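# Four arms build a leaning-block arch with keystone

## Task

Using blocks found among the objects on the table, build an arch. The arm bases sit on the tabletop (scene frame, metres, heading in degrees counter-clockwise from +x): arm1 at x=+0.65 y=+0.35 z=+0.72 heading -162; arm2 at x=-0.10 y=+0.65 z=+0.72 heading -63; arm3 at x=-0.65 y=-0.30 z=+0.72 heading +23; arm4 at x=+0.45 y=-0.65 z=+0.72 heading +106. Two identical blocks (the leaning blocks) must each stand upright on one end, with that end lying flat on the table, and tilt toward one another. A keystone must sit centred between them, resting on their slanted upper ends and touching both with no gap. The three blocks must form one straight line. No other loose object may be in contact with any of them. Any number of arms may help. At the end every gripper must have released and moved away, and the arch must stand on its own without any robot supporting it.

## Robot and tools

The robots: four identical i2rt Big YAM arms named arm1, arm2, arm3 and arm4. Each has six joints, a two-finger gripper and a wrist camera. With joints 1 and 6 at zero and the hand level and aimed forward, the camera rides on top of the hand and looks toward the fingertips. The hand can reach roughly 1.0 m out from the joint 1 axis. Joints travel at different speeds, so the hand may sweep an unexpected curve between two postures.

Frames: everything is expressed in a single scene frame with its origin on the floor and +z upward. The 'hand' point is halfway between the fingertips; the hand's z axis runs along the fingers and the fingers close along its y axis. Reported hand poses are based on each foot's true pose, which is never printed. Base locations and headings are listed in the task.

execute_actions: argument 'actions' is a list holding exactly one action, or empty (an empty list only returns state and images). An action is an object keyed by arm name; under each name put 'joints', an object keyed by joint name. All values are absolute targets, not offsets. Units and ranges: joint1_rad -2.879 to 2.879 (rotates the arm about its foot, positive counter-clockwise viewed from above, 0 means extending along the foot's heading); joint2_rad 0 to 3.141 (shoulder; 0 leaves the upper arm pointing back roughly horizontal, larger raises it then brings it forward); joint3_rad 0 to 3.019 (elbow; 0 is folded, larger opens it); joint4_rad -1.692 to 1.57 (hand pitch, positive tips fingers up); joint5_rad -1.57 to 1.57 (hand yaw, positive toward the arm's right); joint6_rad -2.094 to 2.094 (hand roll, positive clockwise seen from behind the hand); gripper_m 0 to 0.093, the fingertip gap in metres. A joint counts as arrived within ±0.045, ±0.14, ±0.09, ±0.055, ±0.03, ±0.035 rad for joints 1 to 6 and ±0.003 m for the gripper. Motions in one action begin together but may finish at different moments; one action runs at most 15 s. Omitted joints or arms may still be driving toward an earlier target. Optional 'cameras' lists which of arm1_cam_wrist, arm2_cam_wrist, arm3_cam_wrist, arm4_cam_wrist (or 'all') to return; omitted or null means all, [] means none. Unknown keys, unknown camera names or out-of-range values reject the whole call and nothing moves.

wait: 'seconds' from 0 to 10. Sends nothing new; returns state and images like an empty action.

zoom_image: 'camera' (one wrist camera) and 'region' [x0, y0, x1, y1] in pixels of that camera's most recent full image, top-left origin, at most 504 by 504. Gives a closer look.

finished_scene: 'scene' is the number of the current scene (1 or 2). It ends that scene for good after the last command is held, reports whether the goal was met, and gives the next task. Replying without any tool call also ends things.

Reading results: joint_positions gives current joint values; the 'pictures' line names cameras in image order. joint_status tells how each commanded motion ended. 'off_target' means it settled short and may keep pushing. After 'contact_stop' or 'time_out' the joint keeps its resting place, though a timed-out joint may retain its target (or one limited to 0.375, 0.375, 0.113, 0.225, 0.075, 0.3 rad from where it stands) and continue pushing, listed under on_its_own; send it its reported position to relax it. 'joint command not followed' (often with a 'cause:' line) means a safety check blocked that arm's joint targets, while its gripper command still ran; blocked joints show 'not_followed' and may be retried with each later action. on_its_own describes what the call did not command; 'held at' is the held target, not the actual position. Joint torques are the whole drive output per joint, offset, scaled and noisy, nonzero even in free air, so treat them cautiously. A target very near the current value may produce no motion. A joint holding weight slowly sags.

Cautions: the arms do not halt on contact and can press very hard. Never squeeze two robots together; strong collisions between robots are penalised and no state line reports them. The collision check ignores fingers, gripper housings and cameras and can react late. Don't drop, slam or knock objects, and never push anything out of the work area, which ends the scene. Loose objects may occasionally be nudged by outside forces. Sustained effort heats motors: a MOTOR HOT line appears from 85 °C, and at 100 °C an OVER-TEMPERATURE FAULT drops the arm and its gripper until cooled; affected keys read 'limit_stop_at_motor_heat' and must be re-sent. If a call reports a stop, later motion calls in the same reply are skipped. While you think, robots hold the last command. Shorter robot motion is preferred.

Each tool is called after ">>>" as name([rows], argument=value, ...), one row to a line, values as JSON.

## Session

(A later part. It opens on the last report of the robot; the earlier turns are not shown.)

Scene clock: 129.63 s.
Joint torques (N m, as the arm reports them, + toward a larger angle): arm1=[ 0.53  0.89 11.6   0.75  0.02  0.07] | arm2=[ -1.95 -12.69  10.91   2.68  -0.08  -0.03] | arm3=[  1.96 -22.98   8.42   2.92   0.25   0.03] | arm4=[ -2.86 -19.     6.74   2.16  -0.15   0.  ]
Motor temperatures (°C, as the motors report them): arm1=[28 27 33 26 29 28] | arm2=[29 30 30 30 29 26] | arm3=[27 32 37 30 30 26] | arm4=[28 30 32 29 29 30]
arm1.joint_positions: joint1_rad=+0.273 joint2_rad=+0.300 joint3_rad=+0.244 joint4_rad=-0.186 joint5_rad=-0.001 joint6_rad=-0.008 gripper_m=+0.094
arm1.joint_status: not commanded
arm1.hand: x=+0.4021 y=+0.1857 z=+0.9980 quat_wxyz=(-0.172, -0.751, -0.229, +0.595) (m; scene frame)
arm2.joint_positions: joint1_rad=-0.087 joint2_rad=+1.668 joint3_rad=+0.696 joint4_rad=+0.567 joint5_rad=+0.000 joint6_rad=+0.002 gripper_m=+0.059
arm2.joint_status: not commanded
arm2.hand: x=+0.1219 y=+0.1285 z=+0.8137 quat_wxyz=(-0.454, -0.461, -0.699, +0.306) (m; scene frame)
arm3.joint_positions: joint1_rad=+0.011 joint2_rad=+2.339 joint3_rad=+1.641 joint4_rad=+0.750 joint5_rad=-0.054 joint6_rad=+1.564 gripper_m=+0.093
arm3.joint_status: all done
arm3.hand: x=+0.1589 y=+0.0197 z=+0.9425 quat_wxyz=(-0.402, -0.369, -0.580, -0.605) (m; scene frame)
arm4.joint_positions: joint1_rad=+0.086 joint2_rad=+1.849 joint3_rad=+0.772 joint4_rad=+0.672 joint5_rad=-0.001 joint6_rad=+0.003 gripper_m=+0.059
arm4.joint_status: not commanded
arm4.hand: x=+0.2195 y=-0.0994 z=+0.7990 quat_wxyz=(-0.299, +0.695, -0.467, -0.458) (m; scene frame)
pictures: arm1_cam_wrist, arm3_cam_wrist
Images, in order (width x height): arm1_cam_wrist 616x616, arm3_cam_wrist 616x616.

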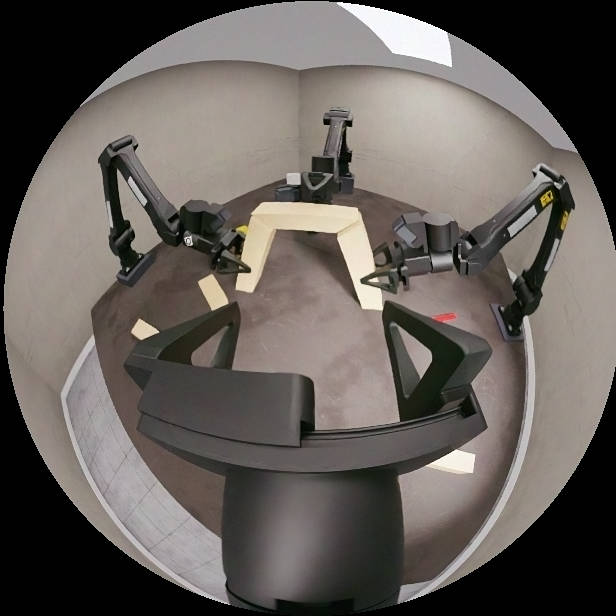

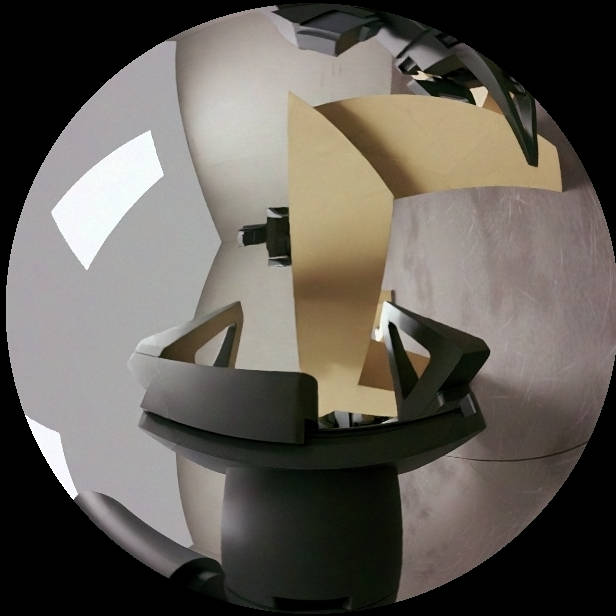

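>>> execute_actions([
  {"arm3":{"joints":{"joint2_rad":2.26,"joint3_rad":1.49,"joint4_rad":0.85}}},
], cameras=["arm3_cam_wrist"])

>>> execute_actions([
  {"arm2":{"joints":{"gripper_m":0.093}},"arm4":{"joints":{"gripper_m":0.093}},"arm3":{"joints":{"joint2_rad":1.9,"joint3_rad":1.3}}},
], cameras=["arm1_cam_wrist"])

>>> zoom_image(camera="arm1_cam_wrist", region=[230,170,390,320])

Scene clock: 130.80 s.
Joint torques (N m, as the arm reports them, + toward a larger angle): arm1=[ 0.51  0.78 11.65  0.77  0.02  0.07] | arm2=[ -1.9  -12.79  10.9    2.67  -0.09  -0.03] | arm3=[  1.77 -22.24   7.74   3.     0.13  -0.01] | arm4=[ -2.99 -18.44   6.67   2.18  -0.17   0.02]
Motor temperatures (°C, as the motors report them): arm1=[28 27 33 26 29 28] | arm2=[29 30 30 30 29 26] | arm3=[27 32 37 30 30 26] | arm4=[28 30 31 29 29 30]
arm1.joint_positions: joint1_rad=+0.273 joint2_rad=+0.300 joint3_rad=+0.244 joint4_rad=-0.186 joint5_rad=-0.001 joint6_rad=-0.008 gripper_m=+0.094
arm1.joint_status: not commanded
arm1.hand: x=+0.4021 y=+0.1857 z=+0.9980 quat_wxyz=(-0.172, -0.751, -0.229, +0.595) (m; scene frame)
arm2.joint_positions: joint1_rad=-0.087 joint2_rad=+1.668 joint3_rad=+0.696 joint4_rad=+0.567 joint5_rad=+0.000 joint6_rad=+0.002 gripper_m=+0.059
arm2.joint_status: not commanded
arm2.hand: x=+0.1219 y=+0.1285 z=+0.8137 quat_wxyz=(-0.454, -0.461, -0.699, +0.306) (m; scene frame)
arm3.joint_positions: joint1_rad=+0.011 joint2_rad=+2.277 joint3_rad=+1.493 joint4_rad=+0.821 joint5_rad=-0.054 joint6_rad=+1.564 gripper_m=+0.093
arm3.joint_status: all done
arm3.hand: x=+0.1248 y=+0.0066 z=+0.9326 quat_wxyz=(-0.398, -0.372, -0.585, -0.601) (m; scene frame)
arm4.joint_positions: joint1_rad=+0.086 joint2_rad=+1.849 joint3_rad=+0.772 joint4_rad=+0.672 joint5_rad=-0.001 joint6_rad=+0.003 gripper_m=+0.059
arm4.joint_status: not commanded
arm4.hand: x=+0.2195 y=-0.0994 z=+0.7990 quat_wxyz=(-0.299, +0.695, -0.467, -0.458) (m; scene frame)
pictures: arm3_cam_wrist
Images, in order (width x height): arm3_cam_wrist 616x616.

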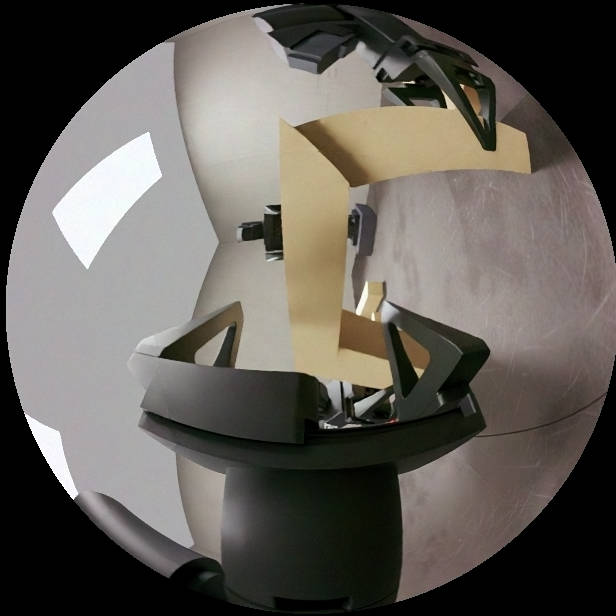

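Scene clock: 132.17 s.
Joint torques (N m, as the arm reports them, + toward a larger angle): arm1=[ 0.57  0.76 11.63  0.78  0.02  0.07] | arm2=[ -1.92 -13.     9.83   2.67  -0.07  -0.03] | arm3=[  2.37 -16.06   9.5    2.09   0.17   0.01] | arm4=[ -2.78 -16.52   6.74   2.01  -0.16   0.  ]
Motor temperatures (°C, as the motors report them): arm1=[28 27 33 26 29 28] | arm2=[29 30 30 30 29 26] | arm3=[27 32 37 30 30 26] | arm4=[28 30 31 29 29 30]
arm1.joint_positions: joint1_rad=+0.273 joint2_rad=+0.300 joint3_rad=+0.244 joint4_rad=-0.186 joint5_rad=-0.001 joint6_rad=-0.008 gripper_m=+0.094
arm1.joint_status: not commanded
arm1.hand: x=+0.4021 y=+0.1857 z=+0.9980 quat_wxyz=(-0.172, -0.751, -0.229, +0.595) (m; scene frame)
arm2.joint_positions: joint1_rad=-0.087 joint2_rad=+1.668 joint3_rad=+0.712 joint4_rad=+0.567 joint5_rad=+0.000 joint6_rad=+0.002 gripper_m=+0.093
arm2.joint_status: all done
arm2.hand: x=+0.1244 y=+0.1226 z=+0.8206 quat_wxyz=(-0.459, -0.458, -0.695, +0.309) (m; scene frame)
arm3.joint_positions: joint1_rad=+0.011 joint2_rad=+1.888 joint3_rad=+1.297 joint4_rad=+0.837 joint5_rad=-0.054 joint6_rad=+1.564 gripper_m=+0.093
arm3.joint_status: all done
arm3.hand: x=+0.0532 y=-0.0186 z=+1.1349 quat_wxyz=(-0.439, -0.326, -0.521, -0.656) (m; scene frame)
arm4.joint_positions: joint1_rad=+0.086 joint2_rad=+1.823 joint3_rad=+0.772 joint4_rad=+0.675 joint5_rad=-0.001 joint6_rad=+0.003 gripper_m=+0.093
arm4.joint_status: all done
arm4.hand: x=+0.2187 y=-0.0971 z=+0.8146 quat_wxyz=(-0.306, +0.688, -0.462, -0.468) (m; scene frame)
pictures: arm1_cam_wrist
Images, in order (width x height): arm1_cam_wrist 616x616.

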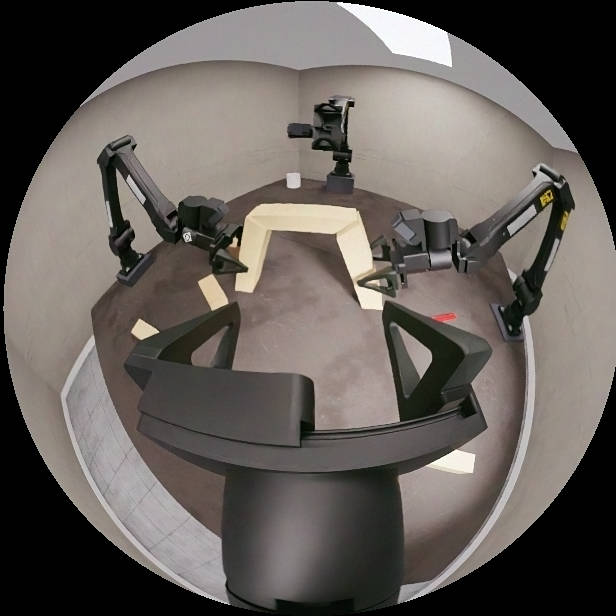

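Region (230, 170, 390, 320) of arm1_cam_wrist's 616x616 image, scaled by 3.150, with more detail than that image has; it fills the top 472 rows of this view, and the rest is white.

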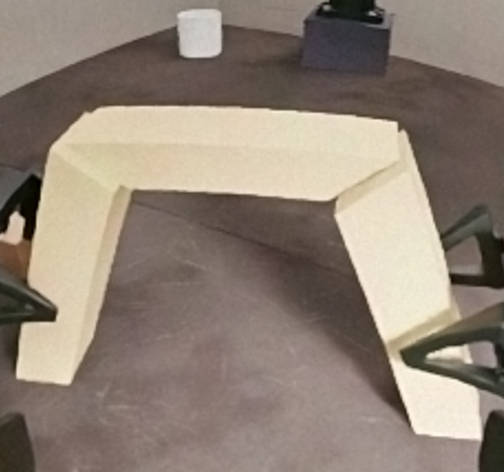

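>>> execute_actions([
  {"arm2":{"joints":{"joint2_rad":1.45,"joint3_rad":0.55}},"arm4":{"joints":{"joint2_rad":1.62,"joint3_rad":0.62}}},
], cameras=["arm1_cam_wrist"])

>>> execute_actions([
  {"arm2":{"joints":{"joint2_rad":1.0,"joint3_rad":0.3}},"arm4":{"joints":{"joint2_rad":1.1,"joint3_rad":0.35}},"arm3":{"joints":{"joint2_rad":1.2,"joint3_rad":1.0}}},
], cameras=["arm1_cam_wrist","arm3_cam_wrist"])

>>> zoom_image(camera="arm1_cam_wrist", region=[230,170,390,320])

Scene clock: 133.40 s.
Joint torques (N m, as the arm reports them, + toward a larger angle): arm1=[ 0.69  0.72 11.65  0.77  0.02  0.07] | arm2=[ -1.86 -10.05   7.77   2.64  -0.07  -0.03] | arm3=[  2.   -16.12   9.1    2.43   0.15   0.01] | arm4=[ -2.99 -12.32   6.02   2.01  -0.13   0.01]
Motor temperatures (°C, as the motors report them): arm1=[28 27 33 26 29 28] | arm2=[29 30 30 30 29 26] | arm3=[27 32 37 30 30 26] | arm4=[28 30 31 29 29 30]
arm1.joint_positions: joint1_rad=+0.273 joint2_rad=+0.300 joint3_rad=+0.244 joint4_rad=-0.186 joint5_rad=-0.001 joint6_rad=-0.008 gripper_m=+0.094
arm1.joint_status: not commanded
arm1.hand: x=+0.4021 y=+0.1857 z=+0.9980 quat_wxyz=(-0.172, -0.751, -0.229, +0.595) (m; scene frame)
arm2.joint_positions: joint1_rad=-0.087 joint2_rad=+1.445 joint3_rad=+0.549 joint4_rad=+0.568 joint5_rad=+0.000 joint6_rad=+0.002 gripper_m=+0.093
arm2.joint_status: all done
arm2.hand: x=+0.1012 y=+0.1786 z=+0.8624 quat_wxyz=(-0.480, -0.449, -0.681, +0.323) (m; scene frame)
arm3.joint_positions: joint1_rad=+0.011 joint2_rad=+1.888 joint3_rad=+1.297 joint4_rad=+0.837 joint5_rad=-0.054 joint6_rad=+1.564 gripper_m=+0.093
arm3.joint_status: not commanded
arm3.hand: x=+0.0532 y=-0.0186 z=+1.1349 quat_wxyz=(-0.439, -0.326, -0.521, -0.656) (m; scene frame)
arm4.joint_positions: joint1_rad=+0.086 joint2_rad=+1.613 joint3_rad=+0.620 joint4_rad=+0.679 joint5_rad=-0.001 joint6_rad=+0.003 gripper_m=+0.093
arm4.joint_status: all done
arm4.hand: x=+0.2393 y=-0.1449 z=+0.8662 quat_wxyz=(-0.319, +0.673, -0.453, -0.489) (m; scene frame)
pictures: arm1_cam_wrist
Images, in order (width x height): arm1_cam_wrist 616x616.

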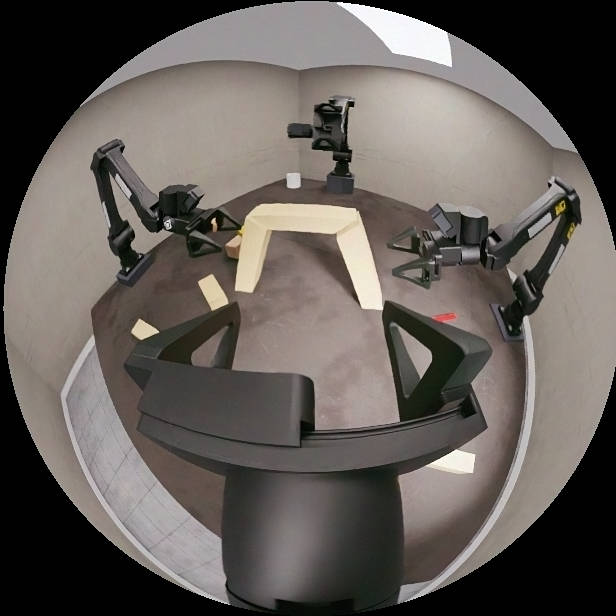

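Scene clock: 134.93 s.
Joint torques (N m, as the arm reports them, + toward a larger angle): arm1=[ 0.68  0.71 11.68  0.78  0.03  0.07] | arm2=[-1.75 -4.24  9.18  2.7  -0.07 -0.03] | arm3=[ 2.55 -7.5   9.96  1.67  0.18 -0.06] | arm4=[-2.64 -6.04  7.95  1.9  -0.17  0.  ]
Motor temperatures (°C, as the motors report them): arm1=[28 27 33 26 29 28] | arm2=[29 30 30 30 29 26] | arm3=[27 32 37 30 30 26] | arm4=[28 30 31 29 29 30]
arm1.joint_positions: joint1_rad=+0.273 joint2_rad=+0.300 joint3_rad=+0.244 joint4_rad=-0.186 joint5_rad=-0.001 joint6_rad=-0.008 gripper_m=+0.094
arm1.joint_status: not commanded
arm1.hand: x=+0.4021 y=+0.1857 z=+0.9980 quat_wxyz=(-0.172, -0.751, -0.229, +0.595) (m; scene frame)
arm2.joint_positions: joint1_rad=-0.087 joint2_rad=+0.999 joint3_rad=+0.299 joint4_rad=+0.568 joint5_rad=+0.000 joint6_rad=+0.002 gripper_m=+0.093
arm2.joint_status: all done
arm2.hand: x=+0.0619 y=+0.2734 z=+0.9330 quat_wxyz=(-0.544, -0.415, -0.631, +0.365) (m; scene frame)
arm3.joint_positions: joint1_rad=+0.011 joint2_rad=+1.193 joint3_rad=+1.003 joint4_rad=+0.841 joint5_rad=-0.054 joint6_rad=+1.564 gripper_m=+0.093
arm3.joint_status: all done
arm3.hand: x=-0.1767 y=-0.1035 z=+1.4022 quat_wxyz=(-0.503, -0.226, -0.381, -0.742) (m; scene frame)
arm4.joint_positions: joint1_rad=+0.086 joint2_rad=+1.094 joint3_rad=+0.349 joint4_rad=+0.680 joint5_rad=-0.001 joint6_rad=+0.003 gripper_m=+0.093
arm4.joint_status: all done
arm4.hand: x=+0.2837 y=-0.2485 z=+0.9804 quat_wxyz=(-0.373, +0.608, -0.409, -0.569) (m; scene frame)
pictures: arm1_cam_wrist, arm3_cam_wrist
Images, in order (width x height): arm1_cam_wrist 616x616, arm3_cam_wrist 616x616.

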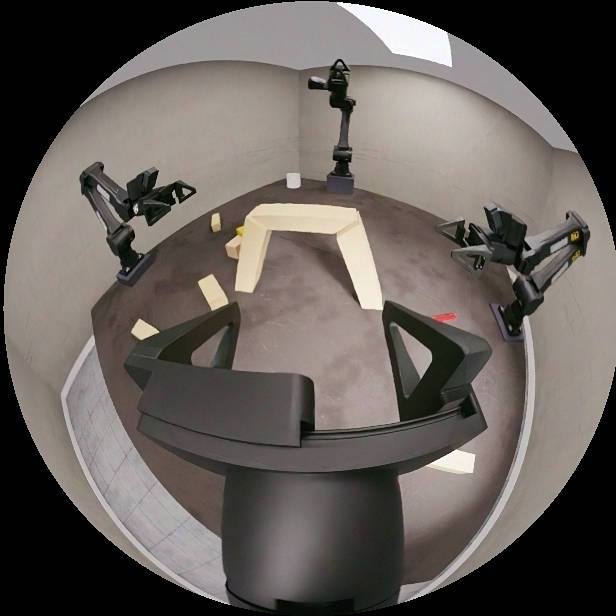

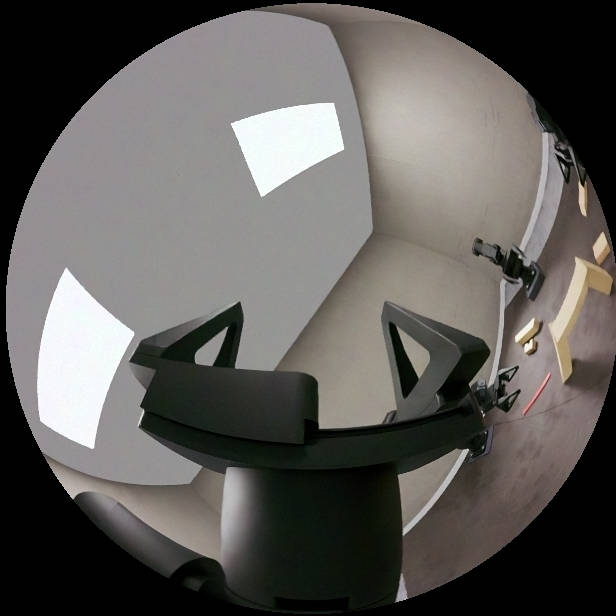

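Region (230, 170, 390, 320) of arm1_cam_wrist's 616x616 image, scaled by 3.150, with more detail than that image has; it fills the top 472 rows of this view, and the rest is white.

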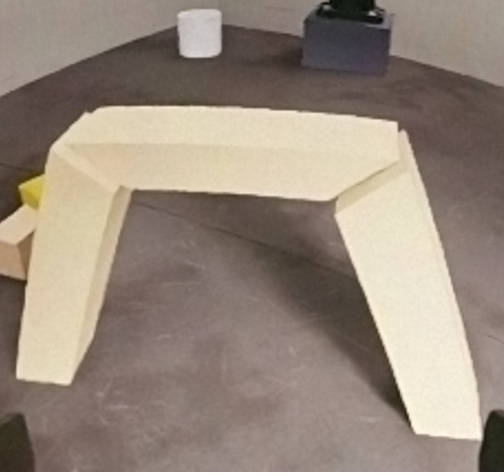

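>>> zoom_image(camera="arm1_cam_wrist", region=[225,190,305,300])

>>> zoom_image(camera="arm1_cam_wrist", region=[320,195,400,315])

Region (225, 190, 305, 300) of arm1_cam_wrist's 616x616 image, scaled by 4.582, with more detail than that image has; it fills the left 367 columns of this view, and the rest is white.

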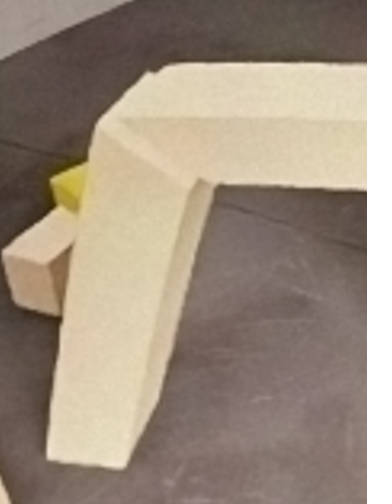

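Region (320, 195, 400, 315) of arm1_cam_wrist's 616x616 image, scaled by 4.200, with more detail than that image has.

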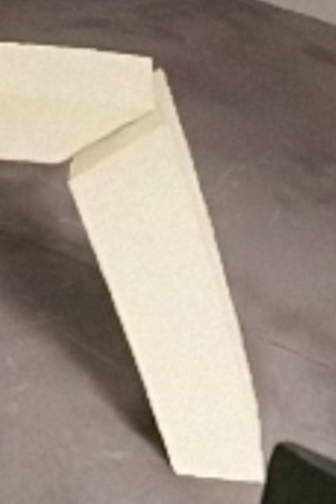

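>>> execute_actions(actions=[], cameras=["arm2_cam_wrist","arm4_cam_wrist","arm3_cam_wrist"])

>>> zoom_image(camera="arm2_cam_wrist", region=[240,150,390,300])

>>> zoom_image(camera="arm4_cam_wrist", region=[240,150,390,300])

>>> zoom_image(camera="arm3_cam_wrist", region=[520,230,616,400])

Scene clock: 135.53 s.
Joint torques (N m, as the arm reports them, + toward a larger angle): arm1=[ 0.43  0.85 11.62  0.76  0.02  0.07] | arm2=[-1.73 -4.32  9.2   2.7  -0.07 -0.03] | arm3=[ 2.14 -7.55  9.61  1.66  0.15 -0.01] | arm4=[-3.19 -5.81  7.81  1.96 -0.16  0.  ]
Motor temperatures (°C, as the motors report them): arm1=[28 27 33 26 29 28] | arm2=[29 30 30 30 29 26] | arm3=[27 32 37 30 30 26] | arm4=[28 30 31 29 29 30]
arm1.joint_positions: joint1_rad=+0.273 joint2_rad=+0.300 joint3_rad=+0.244 joint4_rad=-0.186 joint5_rad=-0.001 joint6_rad=-0.008 gripper_m=+0.094
arm1.joint_status: not commanded
arm1.hand: x=+0.4021 y=+0.1857 z=+0.9980 quat_wxyz=(-0.172, -0.751, -0.229, +0.595) (m; scene frame)
arm2.joint_positions: joint1_rad=-0.087 joint2_rad=+0.999 joint3_rad=+0.299 joint4_rad=+0.568 joint5_rad=+0.000 joint6_rad=+0.002 gripper_m=+0.093
arm2.joint_status: all done
arm2.hand: x=+0.0619 y=+0.2734 z=+0.9330 quat_wxyz=(-0.544, -0.415, -0.631, +0.365) (m; scene frame)
arm3.joint_positions: joint1_rad=+0.011 joint2_rad=+1.193 joint3_rad=+1.003 joint4_rad=+0.841 joint5_rad=-0.054 joint6_rad=+1.564 gripper_m=+0.093
arm3.joint_status: all done
arm3.hand: x=-0.1767 y=-0.1035 z=+1.4022 quat_wxyz=(-0.503, -0.226, -0.381, -0.742) (m; scene frame)
arm4.joint_positions: joint1_rad=+0.086 joint2_rad=+1.094 joint3_rad=+0.349 joint4_rad=+0.680 joint5_rad=-0.001 joint6_rad=+0.003 gripper_m=+0.093
arm4.joint_status: all done
arm4.hand: x=+0.2837 y=-0.2485 z=+0.9804 quat_wxyz=(-0.373, +0.608, -0.409, -0.569) (m; scene frame)
pictures: arm2_cam_wrist, arm3_cam_wrist, arm4_cam_wrist
Images, in order (width x height): arm2_cam_wrist 616x616, arm3_cam_wrist 616x616, arm4_cam_wrist 616x616.

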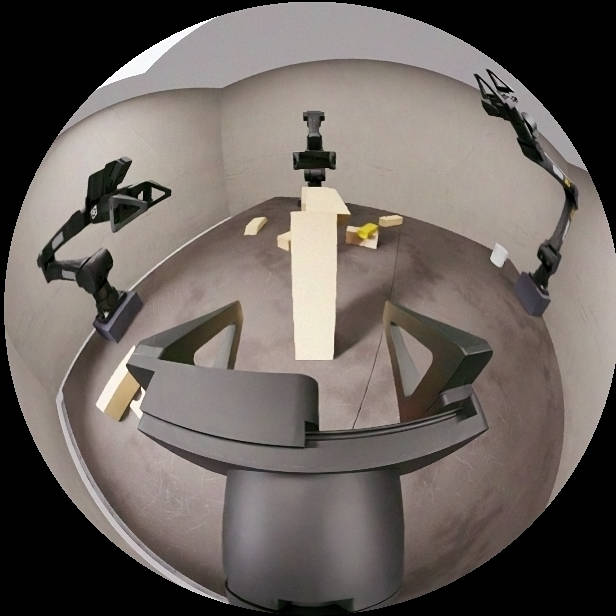

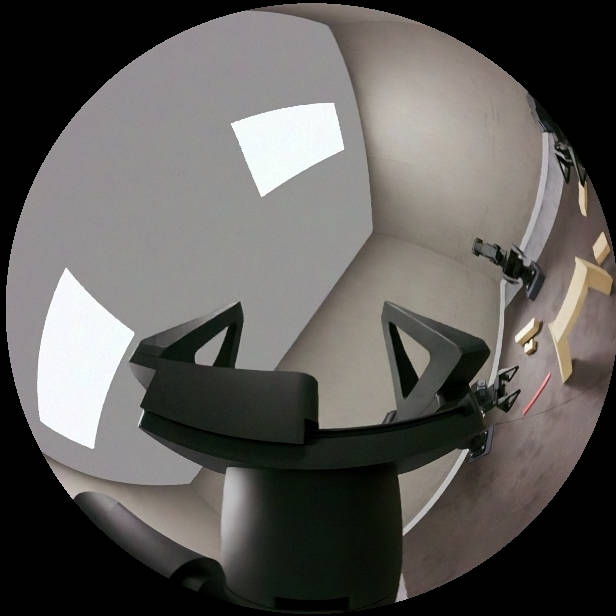

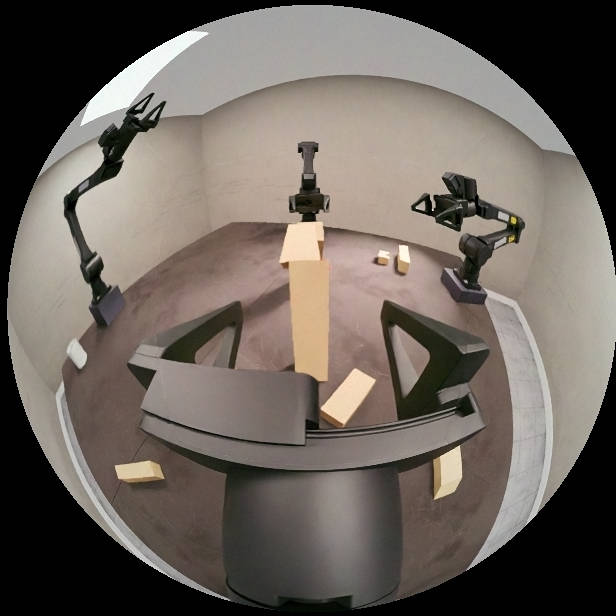

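Region (240, 150, 390, 300) of arm2_cam_wrist's 616x616 image, scaled by 3.360, with more detail than that image has.

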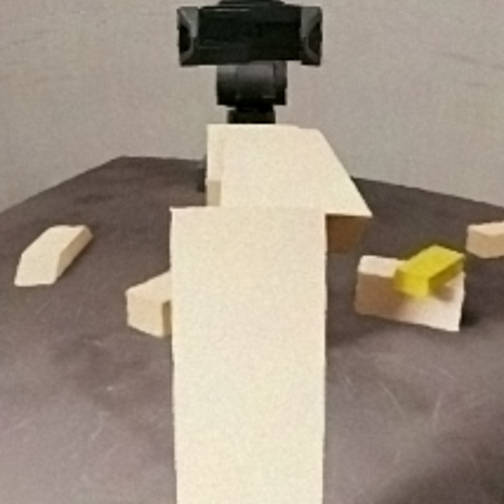

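Region (240, 150, 390, 300) of arm4_cam_wrist's 616x616 image, scaled by 3.360, with more detail than that image has.

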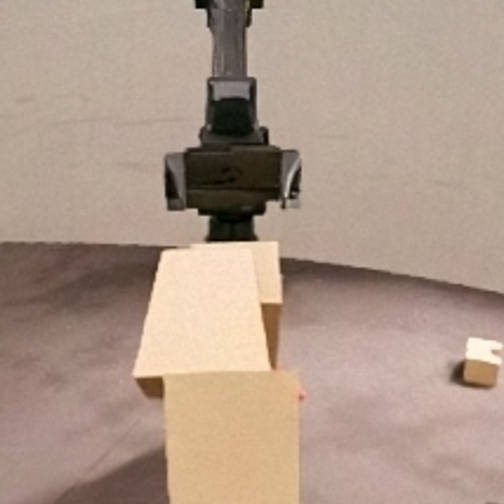

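Region (520, 230, 616, 400) of arm3_cam_wrist's 616x616 image, scaled by 2.965, with more detail than that image has; it fills the left 285 columns of this view, and the rest is white.

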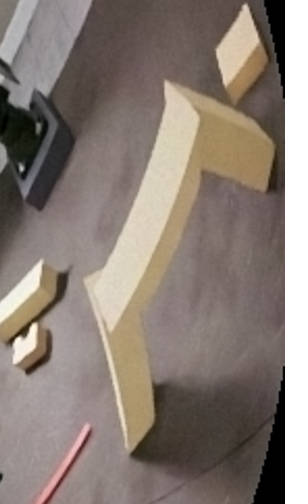

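>>> execute_actions([
  {"arm2":{"joints":{"joint2_rad":1.44,"joint3_rad":0.59}},"arm4":{"joints":{"joint2_rad":1.60,"joint3_rad":0.66}},"arm3":{"joints":{"joint2_rad":2.0,"joint3_rad":1.40,"joint4_rad":0.87,"gripper_m":0.0}}},
], cameras=[])

>>> execute_actions([
  {"arm2":{"joints":{"joint2_rad":1.655,"joint3_rad":0.74}},"arm4":{"joints":{"joint2_rad":1.835,"joint3_rad":0.815}},"arm3":{"joints":{"joint2_rad":2.205}}},
], cameras=["arm1_cam_wrist","arm2_cam_wrist","arm4_cam_wrist","arm3_cam_wrist"])

Scene clock: 138.17 s.
Joint torques (N m, as the arm reports them, + toward a larger angle): arm1=[ 0.5   0.65 11.65  0.77  0.02  0.07] | arm2=[ -1.9  -10.19   9.49   2.65  -0.07  -0.04] | arm3=[  1.85 -20.42  11.5    2.45   0.18   0.03] | arm4=[ -2.95 -14.04   7.93   1.9   -0.13   0.01]
Motor temperatures (°C, as the motors report them): arm1=[28 27 33 26 29 28] | arm2=[29 30 30 30 29 26] | arm3=[27 32 37 30 30 26] | arm4=[28 30 32 29 29 30]
arm1.joint_positions: joint1_rad=+0.273 joint2_rad=+0.300 joint3_rad=+0.244 joint4_rad=-0.186 joint5_rad=-0.001 joint6_rad=-0.008 gripper_m=+0.094
arm1.joint_status: not commanded
arm1.hand: x=+0.4021 y=+0.1857 z=+0.9980 quat_wxyz=(-0.172, -0.751, -0.229, +0.595) (m; scene frame)
arm2.joint_positions: joint1_rad=-0.087 joint2_rad=+1.431 joint3_rad=+0.570 joint4_rad=+0.568 joint5_rad=+0.000 joint6_rad=+0.002 gripper_m=+0.093
arm2.joint_status: all done
arm2.hand: x=+0.1044 y=+0.1715 z=+0.8794 quat_wxyz=(-0.492, -0.443, -0.673, +0.331) (m; scene frame)
arm3.joint_positions: joint1_rad=+0.011 joint2_rad=+2.022 joint3_rad=+1.366 joint4_rad=+0.855 joint5_rad=-0.054 joint6_rad=+1.564 gripper_m=+0.001
arm3.joint_status: all done
arm3.hand: x=+0.0831 y=-0.0078 z=+1.0764 quat_wxyz=(-0.430, -0.336, -0.536, -0.644) (m; scene frame)
arm4.joint_positions: joint1_rad=+0.086 joint2_rad=+1.610 joint3_rad=+0.636 joint4_rad=+0.680 joint5_rad=-0.001 joint6_rad=+0.003 gripper_m=+0.093
arm4.joint_status: all done
arm4.hand: x=+0.2367 y=-0.1387 z=+0.8753 quat_wxyz=(-0.324, +0.668, -0.449, -0.496) (m; scene frame)
pictures: none
No camera images: the call's "cameras" was empty. Leave "cameras" out to get every camera's image.

Scene clock: 139.30 s.
Joint torques (N m, as the arm reports them, + toward a larger angle): arm1=[ 0.67  0.81 11.63  0.77  0.03  0.06] | arm2=[ -2.   -13.4    9.13   2.66  -0.08  -0.04] | arm3=[  2.22 -21.26  10.09   2.4    0.23  -0.01] | arm4=[ -2.45 -16.57   7.31   1.83  -0.17  -0.02]
Motor temperatures (°C, as the motors report them): arm1=[28 27 33 26 29 28] | arm2=[29 30 30 30 29 26] | arm3=[27 32 37 30 30 26] | arm4=[28 30 32 29 29 30]
arm1.joint_positions: joint1_rad=+0.273 joint2_rad=+0.300 joint3_rad=+0.244 joint4_rad=-0.186 joint5_rad=-0.001 joint6_rad=-0.008 gripper_m=+0.094
arm1.joint_status: not commanded
arm1.hand: x=+0.4021 y=+0.1857 z=+0.9980 quat_wxyz=(-0.172, -0.751, -0.229, +0.595) (m; scene frame)
arm2.joint_positions: joint1_rad=-0.087 joint2_rad=+1.643 joint3_rad=+0.719 joint4_rad=+0.568 joint5_rad=+0.000 joint6_rad=+0.002 gripper_m=+0.093
arm2.joint_status: all done
arm2.hand: x=+0.1260 y=+0.1194 z=+0.8375 quat_wxyz=(-0.470, -0.453, -0.688, +0.316) (m; scene frame)
arm3.joint_positions: joint1_rad=+0.011 joint2_rad=+2.227 joint3_rad=+1.372 joint4_rad=+0.855 joint5_rad=-0.054 joint6_rad=+1.564 gripper_m=+0.001
arm3.joint_status: all done
arm3.hand: x=+0.0948 y=-0.0049 z=+0.9196 quat_wxyz=(-0.391, -0.380, -0.595, -0.590) (m; scene frame)
arm4.joint_positions: joint1_rad=+0.086 joint2_rad=+1.844 joint3_rad=+0.792 joint4_rad=+0.680 joint5_rad=-0.001 joint6_rad=+0.003 gripper_m=+0.093
arm4.joint_status: all done
arm4.hand: x=+0.2159 y=-0.0904 z=+0.8114 quat_wxyz=(-0.306, +0.687, -0.462, -0.470) (m; scene frame)
pictures: arm1_cam_wrist, arm2_cam_wrist, arm3_cam_wrist, arm4_cam_wrist
Images, in order (width x height): arm1_cam_wrist 616x616, arm2_cam_wrist 616x616, arm3_cam_wrist 616x616, arm4_cam_wrist 616x616.

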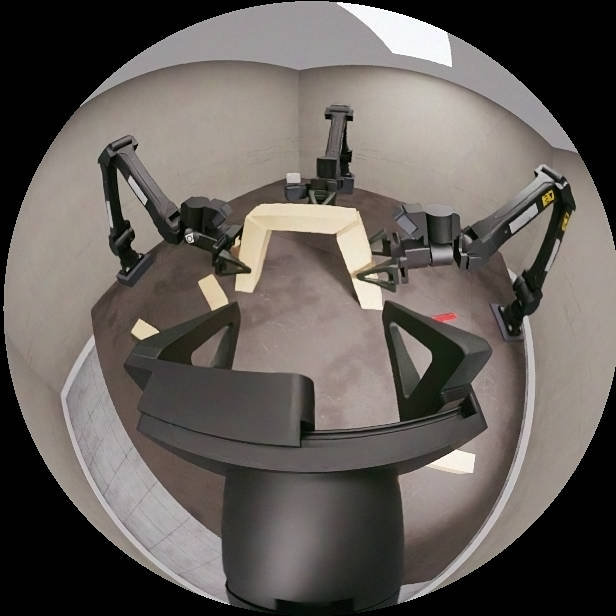

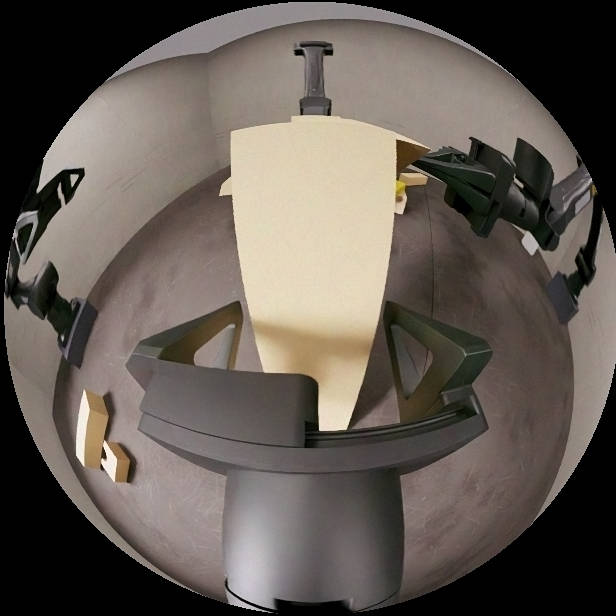

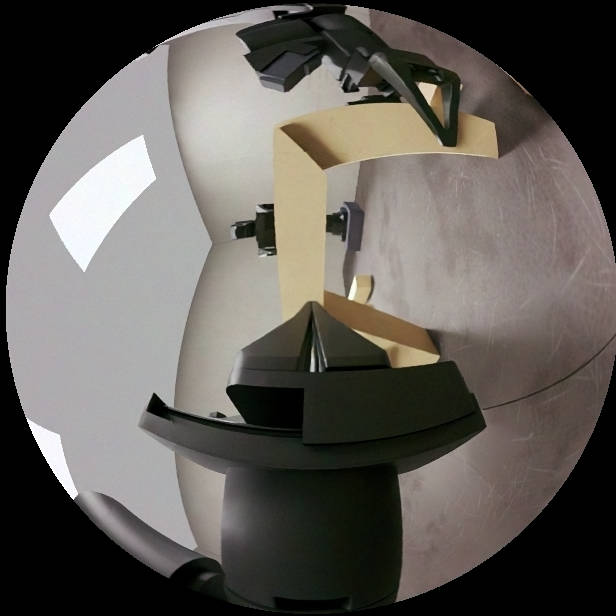

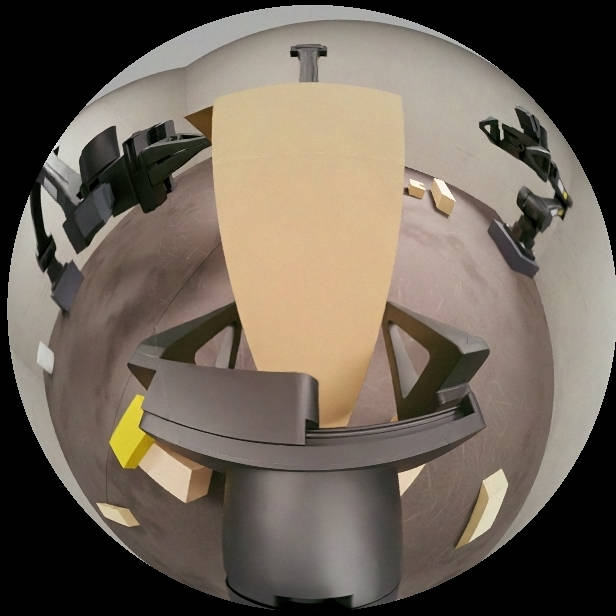

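>>> execute_actions([
  {"arm2":{"joints":{"gripper_m":0.045}},"arm4":{"joints":{"gripper_m":0.045}}},
], cameras=[])

>>> execute_actions([
  {"arm3":{"joints":{"joint2_rad":2.27,"joint3_rad":1.57,"joint4_rad":0.80}}},
], cameras=["arm2_cam_wrist","arm4_cam_wrist","arm3_cam_wrist"])

Scene clock: 140.17 s.
Joint torques (N m, as the arm reports them, + toward a larger angle): arm1=[ 0.56  0.69 11.64  0.73  0.02  0.07] | arm2=[ -1.92 -13.35   9.14   2.66  -0.09  -0.02] | arm3=[  1.71 -20.97   9.96   2.52   0.19   0.01] | arm4=[ -2.51 -16.97   7.18   1.75  -0.17   0.04]
Motor temperatures (°C, as the motors report them): arm1=[28 27 33 26 29 28] | arm2=[29 30 30 30 29 26] | arm3=[27 32 37 30 30 26] | arm4=[28 30 32 29 29 30]
arm1.joint_positions: joint1_rad=+0.273 joint2_rad=+0.300 joint3_rad=+0.244 joint4_rad=-0.186 joint5_rad=-0.001 joint6_rad=-0.008 gripper_m=+0.094
arm1.joint_status: not commanded
arm1.hand: x=+0.4021 y=+0.1857 z=+0.9980 quat_wxyz=(-0.172, -0.751, -0.229, +0.595) (m; scene frame)
arm2.joint_positions: joint1_rad=-0.087 joint2_rad=+1.643 joint3_rad=+0.719 joint4_rad=+0.568 joint5_rad=+0.001 joint6_rad=+0.001 gripper_m=+0.059
arm2.joint_status: gripper_m off_target (ended at +0.059, target +0.045)
arm2.hand: x=+0.1259 y=+0.1194 z=+0.8375 quat_wxyz=(-0.470, -0.453, -0.688, +0.317) (m; scene frame)
arm3.joint_positions: joint1_rad=+0.011 joint2_rad=+2.227 joint3_rad=+1.372 joint4_rad=+0.855 joint5_rad=-0.054 joint6_rad=+1.564 gripper_m=+0.001
arm3.joint_status: not commanded
arm3.hand: x=+0.0948 y=-0.0049 z=+0.9196 quat_wxyz=(-0.391, -0.380, -0.595, -0.590) (m; scene frame)
arm4.joint_positions: joint1_rad=+0.086 joint2_rad=+1.844 joint3_rad=+0.792 joint4_rad=+0.680 joint5_rad=-0.001 joint6_rad=+0.002 gripper_m=+0.059
arm4.joint_status: gripper_m off_target (ended at +0.059, target +0.045)
arm4.hand: x=+0.2158 y=-0.0904 z=+0.8114 quat_wxyz=(-0.307, +0.688, -0.461, -0.470) (m; scene frame)
pictures: none
No camera images: the call's "cameras" was empty. Leave "cameras" out to get every camera's image.

Scene clock: 141.10 s.
Joint torques (N m, as the arm reports them, + toward a larger angle): arm1=[ 0.54  0.64 11.65  0.78  0.03  0.07] | arm2=[ -1.81 -13.31   9.14   2.64  -0.09  -0.04] | arm3=[  2.45 -20.24  12.05   1.08   0.21   0.01] | arm4=[ -2.92 -17.1    7.31   1.94  -0.15   0.02]
Motor temperatures (°C, as the motors report them): arm1=[28 27 33 26 29 28] | arm2=[29 30 30 30 29 26] | arm3=[27 32 37 29 30 26] | arm4=[28 30 32 29 29 30]
arm1.joint_positions: joint1_rad=+0.273 joint2_rad=+0.300 joint3_rad=+0.244 joint4_rad=-0.186 joint5_rad=-0.001 joint6_rad=-0.008 gripper_m=+0.094
arm1.joint_status: not commanded
arm1.hand: x=+0.4021 y=+0.1857 z=+0.9980 quat_wxyz=(-0.172, -0.751, -0.229, +0.595) (m; scene frame)
arm2.joint_positions: joint1_rad=-0.087 joint2_rad=+1.643 joint3_rad=+0.719 joint4_rad=+0.568 joint5_rad=+0.001 joint6_rad=+0.001 gripper_m=+0.059
arm2.joint_status: not commanded
arm2.hand: x=+0.1259 y=+0.1194 z=+0.8375 quat_wxyz=(-0.470, -0.453, -0.688, +0.317) (m; scene frame)
arm3.joint_positions: joint1_rad=+0.011 joint2_rad=+2.261 joint3_rad=+1.530 joint4_rad=+0.817 joint5_rad=-0.054 joint6_rad=+1.564 gripper_m=+0.001
arm3.joint_status: all done
arm3.hand: x=+0.1332 y=+0.0102 z=+0.9646 quat_wxyz=(-0.408, -0.361, -0.570, -0.615) (m; scene frame)
arm4.joint_positions: joint1_rad=+0.086 joint2_rad=+1.844 joint3_rad=+0.792 joint4_rad=+0.680 joint5_rad=-0.001 joint6_rad=+0.002 gripper_m=+0.059
arm4.joint_status: not commanded
arm4.hand: x=+0.2159 y=-0.0904 z=+0.8114 quat_wxyz=(-0.307, +0.688, -0.461, -0.469) (m; scene frame)
pictures: arm2_cam_wrist, arm3_cam_wrist, arm4_cam_wrist
Images, in order (width x height): arm2_cam_wrist 616x616, arm3_cam_wrist 616x616, arm4_cam_wrist 616x616.

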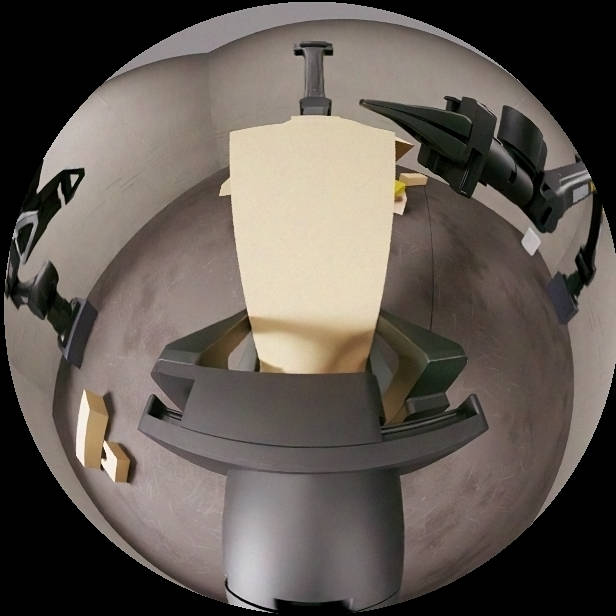

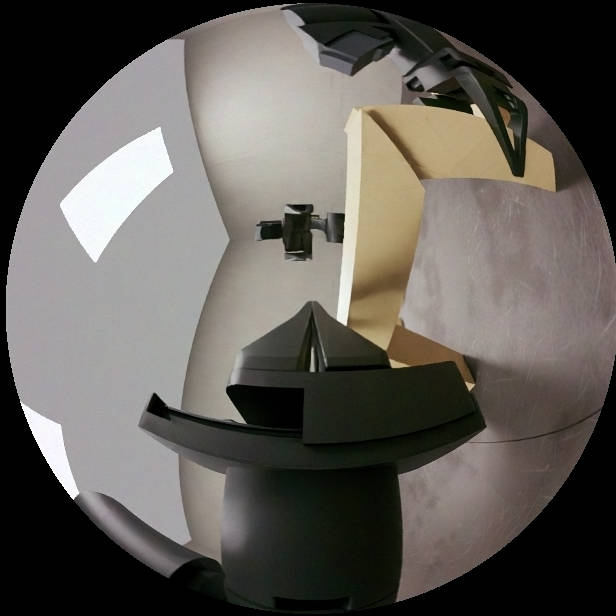

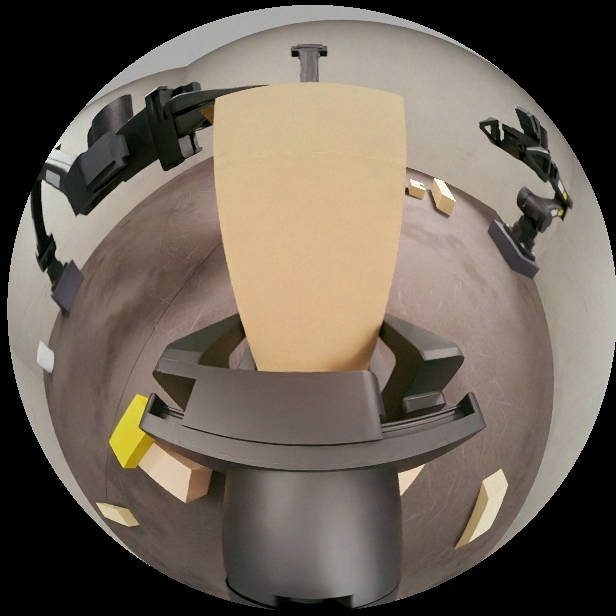

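>>> execute_actions(actions=[])

Scene clock: 141.73 s.
Joint torques (N m, as the arm reports them, + toward a larger angle): arm1=[ 0.61  0.77 11.64  0.77  0.02  0.07] | arm2=[ -1.75 -13.42   9.17   2.63  -0.07  -0.03] | arm3=[  2.02 -20.39  11.58   1.24   0.17  -0.04] | arm4=[ -3.05 -17.33   7.35   1.85  -0.17   0.02]
Motor temperatures (°C, as the motors report them): arm1=[28 27 33 26 29 28] | arm2=[29 30 30 30 29 26] | arm3=[27 32 37 29 30 26] | arm4=[28 30 32 29 29 30]
arm1.joint_positions: joint1_rad=+0.273 joint2_rad=+0.300 joint3_rad=+0.244 joint4_rad=-0.186 joint5_rad=-0.001 joint6_rad=-0.008 gripper_m=+0.094
arm1.joint_status: not commanded
arm1.hand: x=+0.4021 y=+0.1857 z=+0.9980 quat_wxyz=(-0.172, -0.751, -0.229, +0.595) (m; scene frame)
arm2.joint_positions: joint1_rad=-0.087 joint2_rad=+1.643 joint3_rad=+0.719 joint4_rad=+0.568 joint5_rad=+0.001 joint6_rad=+0.001 gripper_m=+0.059
arm2.joint_status: not commanded
arm2.hand: x=+0.1259 y=+0.1194 z=+0.8375 quat_wxyz=(-0.470, -0.453, -0.688, +0.317) (m; scene frame)
arm3.joint_positions: joint1_rad=+0.011 joint2_rad=+2.261 joint3_rad=+1.530 joint4_rad=+0.817 joint5_rad=-0.054 joint6_rad=+1.564 gripper_m=+0.001
arm3.joint_status: all done
arm3.hand: x=+0.1332 y=+0.0102 z=+0.9646 quat_wxyz=(-0.408, -0.361, -0.570, -0.615) (m; scene frame)
arm4.joint_positions: joint1_rad=+0.086 joint2_rad=+1.844 joint3_rad=+0.792 joint4_rad=+0.680 joint5_rad=-0.001 joint6_rad=+0.002 gripper_m=+0.059
arm4.joint_status: not commanded
arm4.hand: x=+0.2159 y=-0.0904 z=+0.8114 quat_wxyz=(-0.307, +0.688, -0.461, -0.469) (m; scene frame)
pictures: arm1_cam_wrist, arm2_cam_wrist, arm3_cam_wrist, arm4_cam_wrist
Images, in order (width x height): arm1_cam_wrist 616x616, arm2_cam_wrist 616x616, arm3_cam_wrist 616x616, arm4_cam_wrist 616x616.

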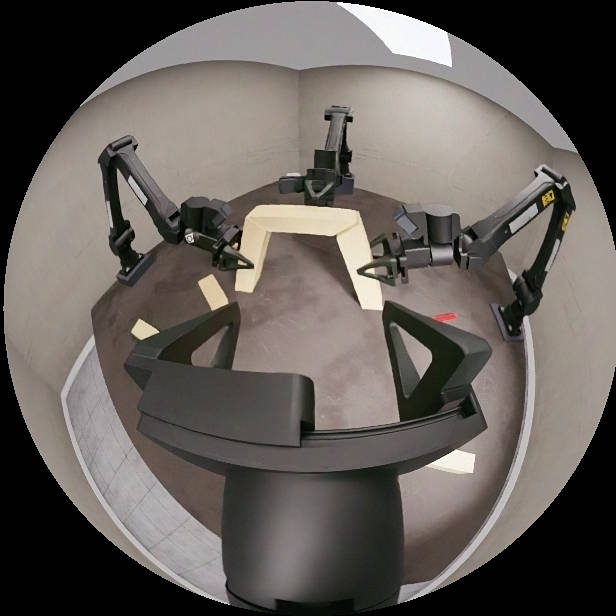

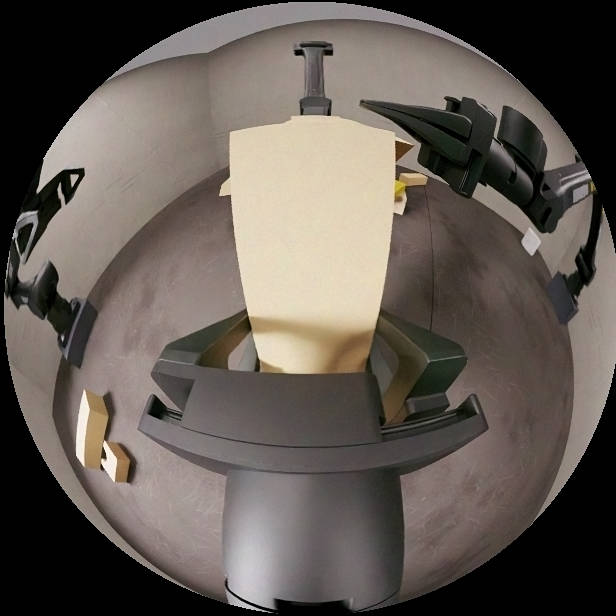

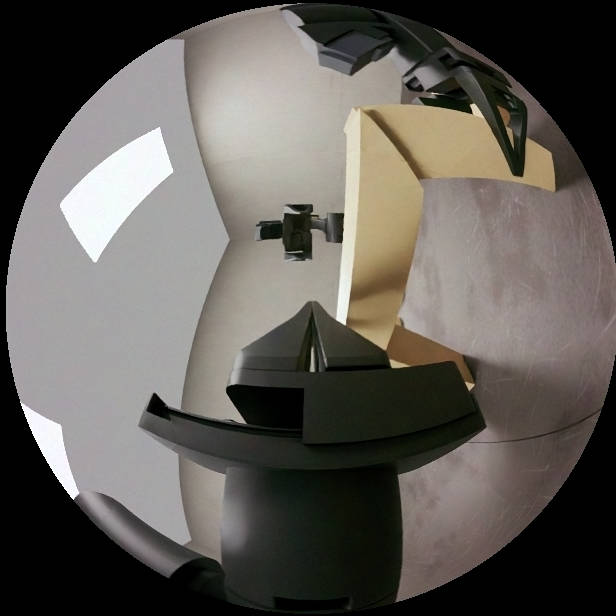

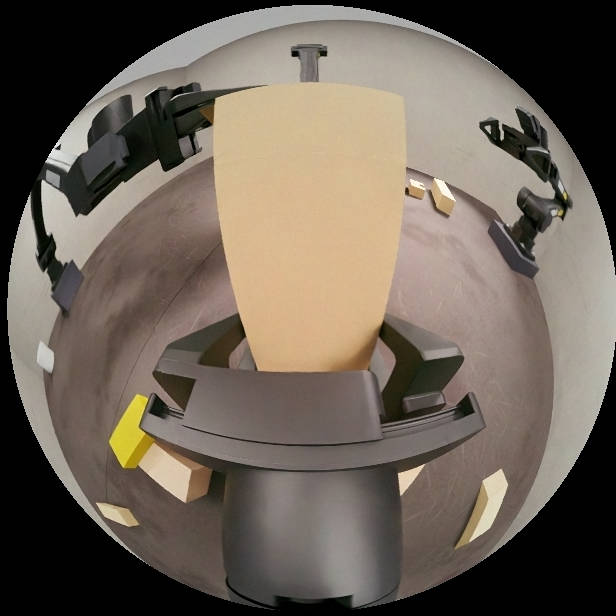

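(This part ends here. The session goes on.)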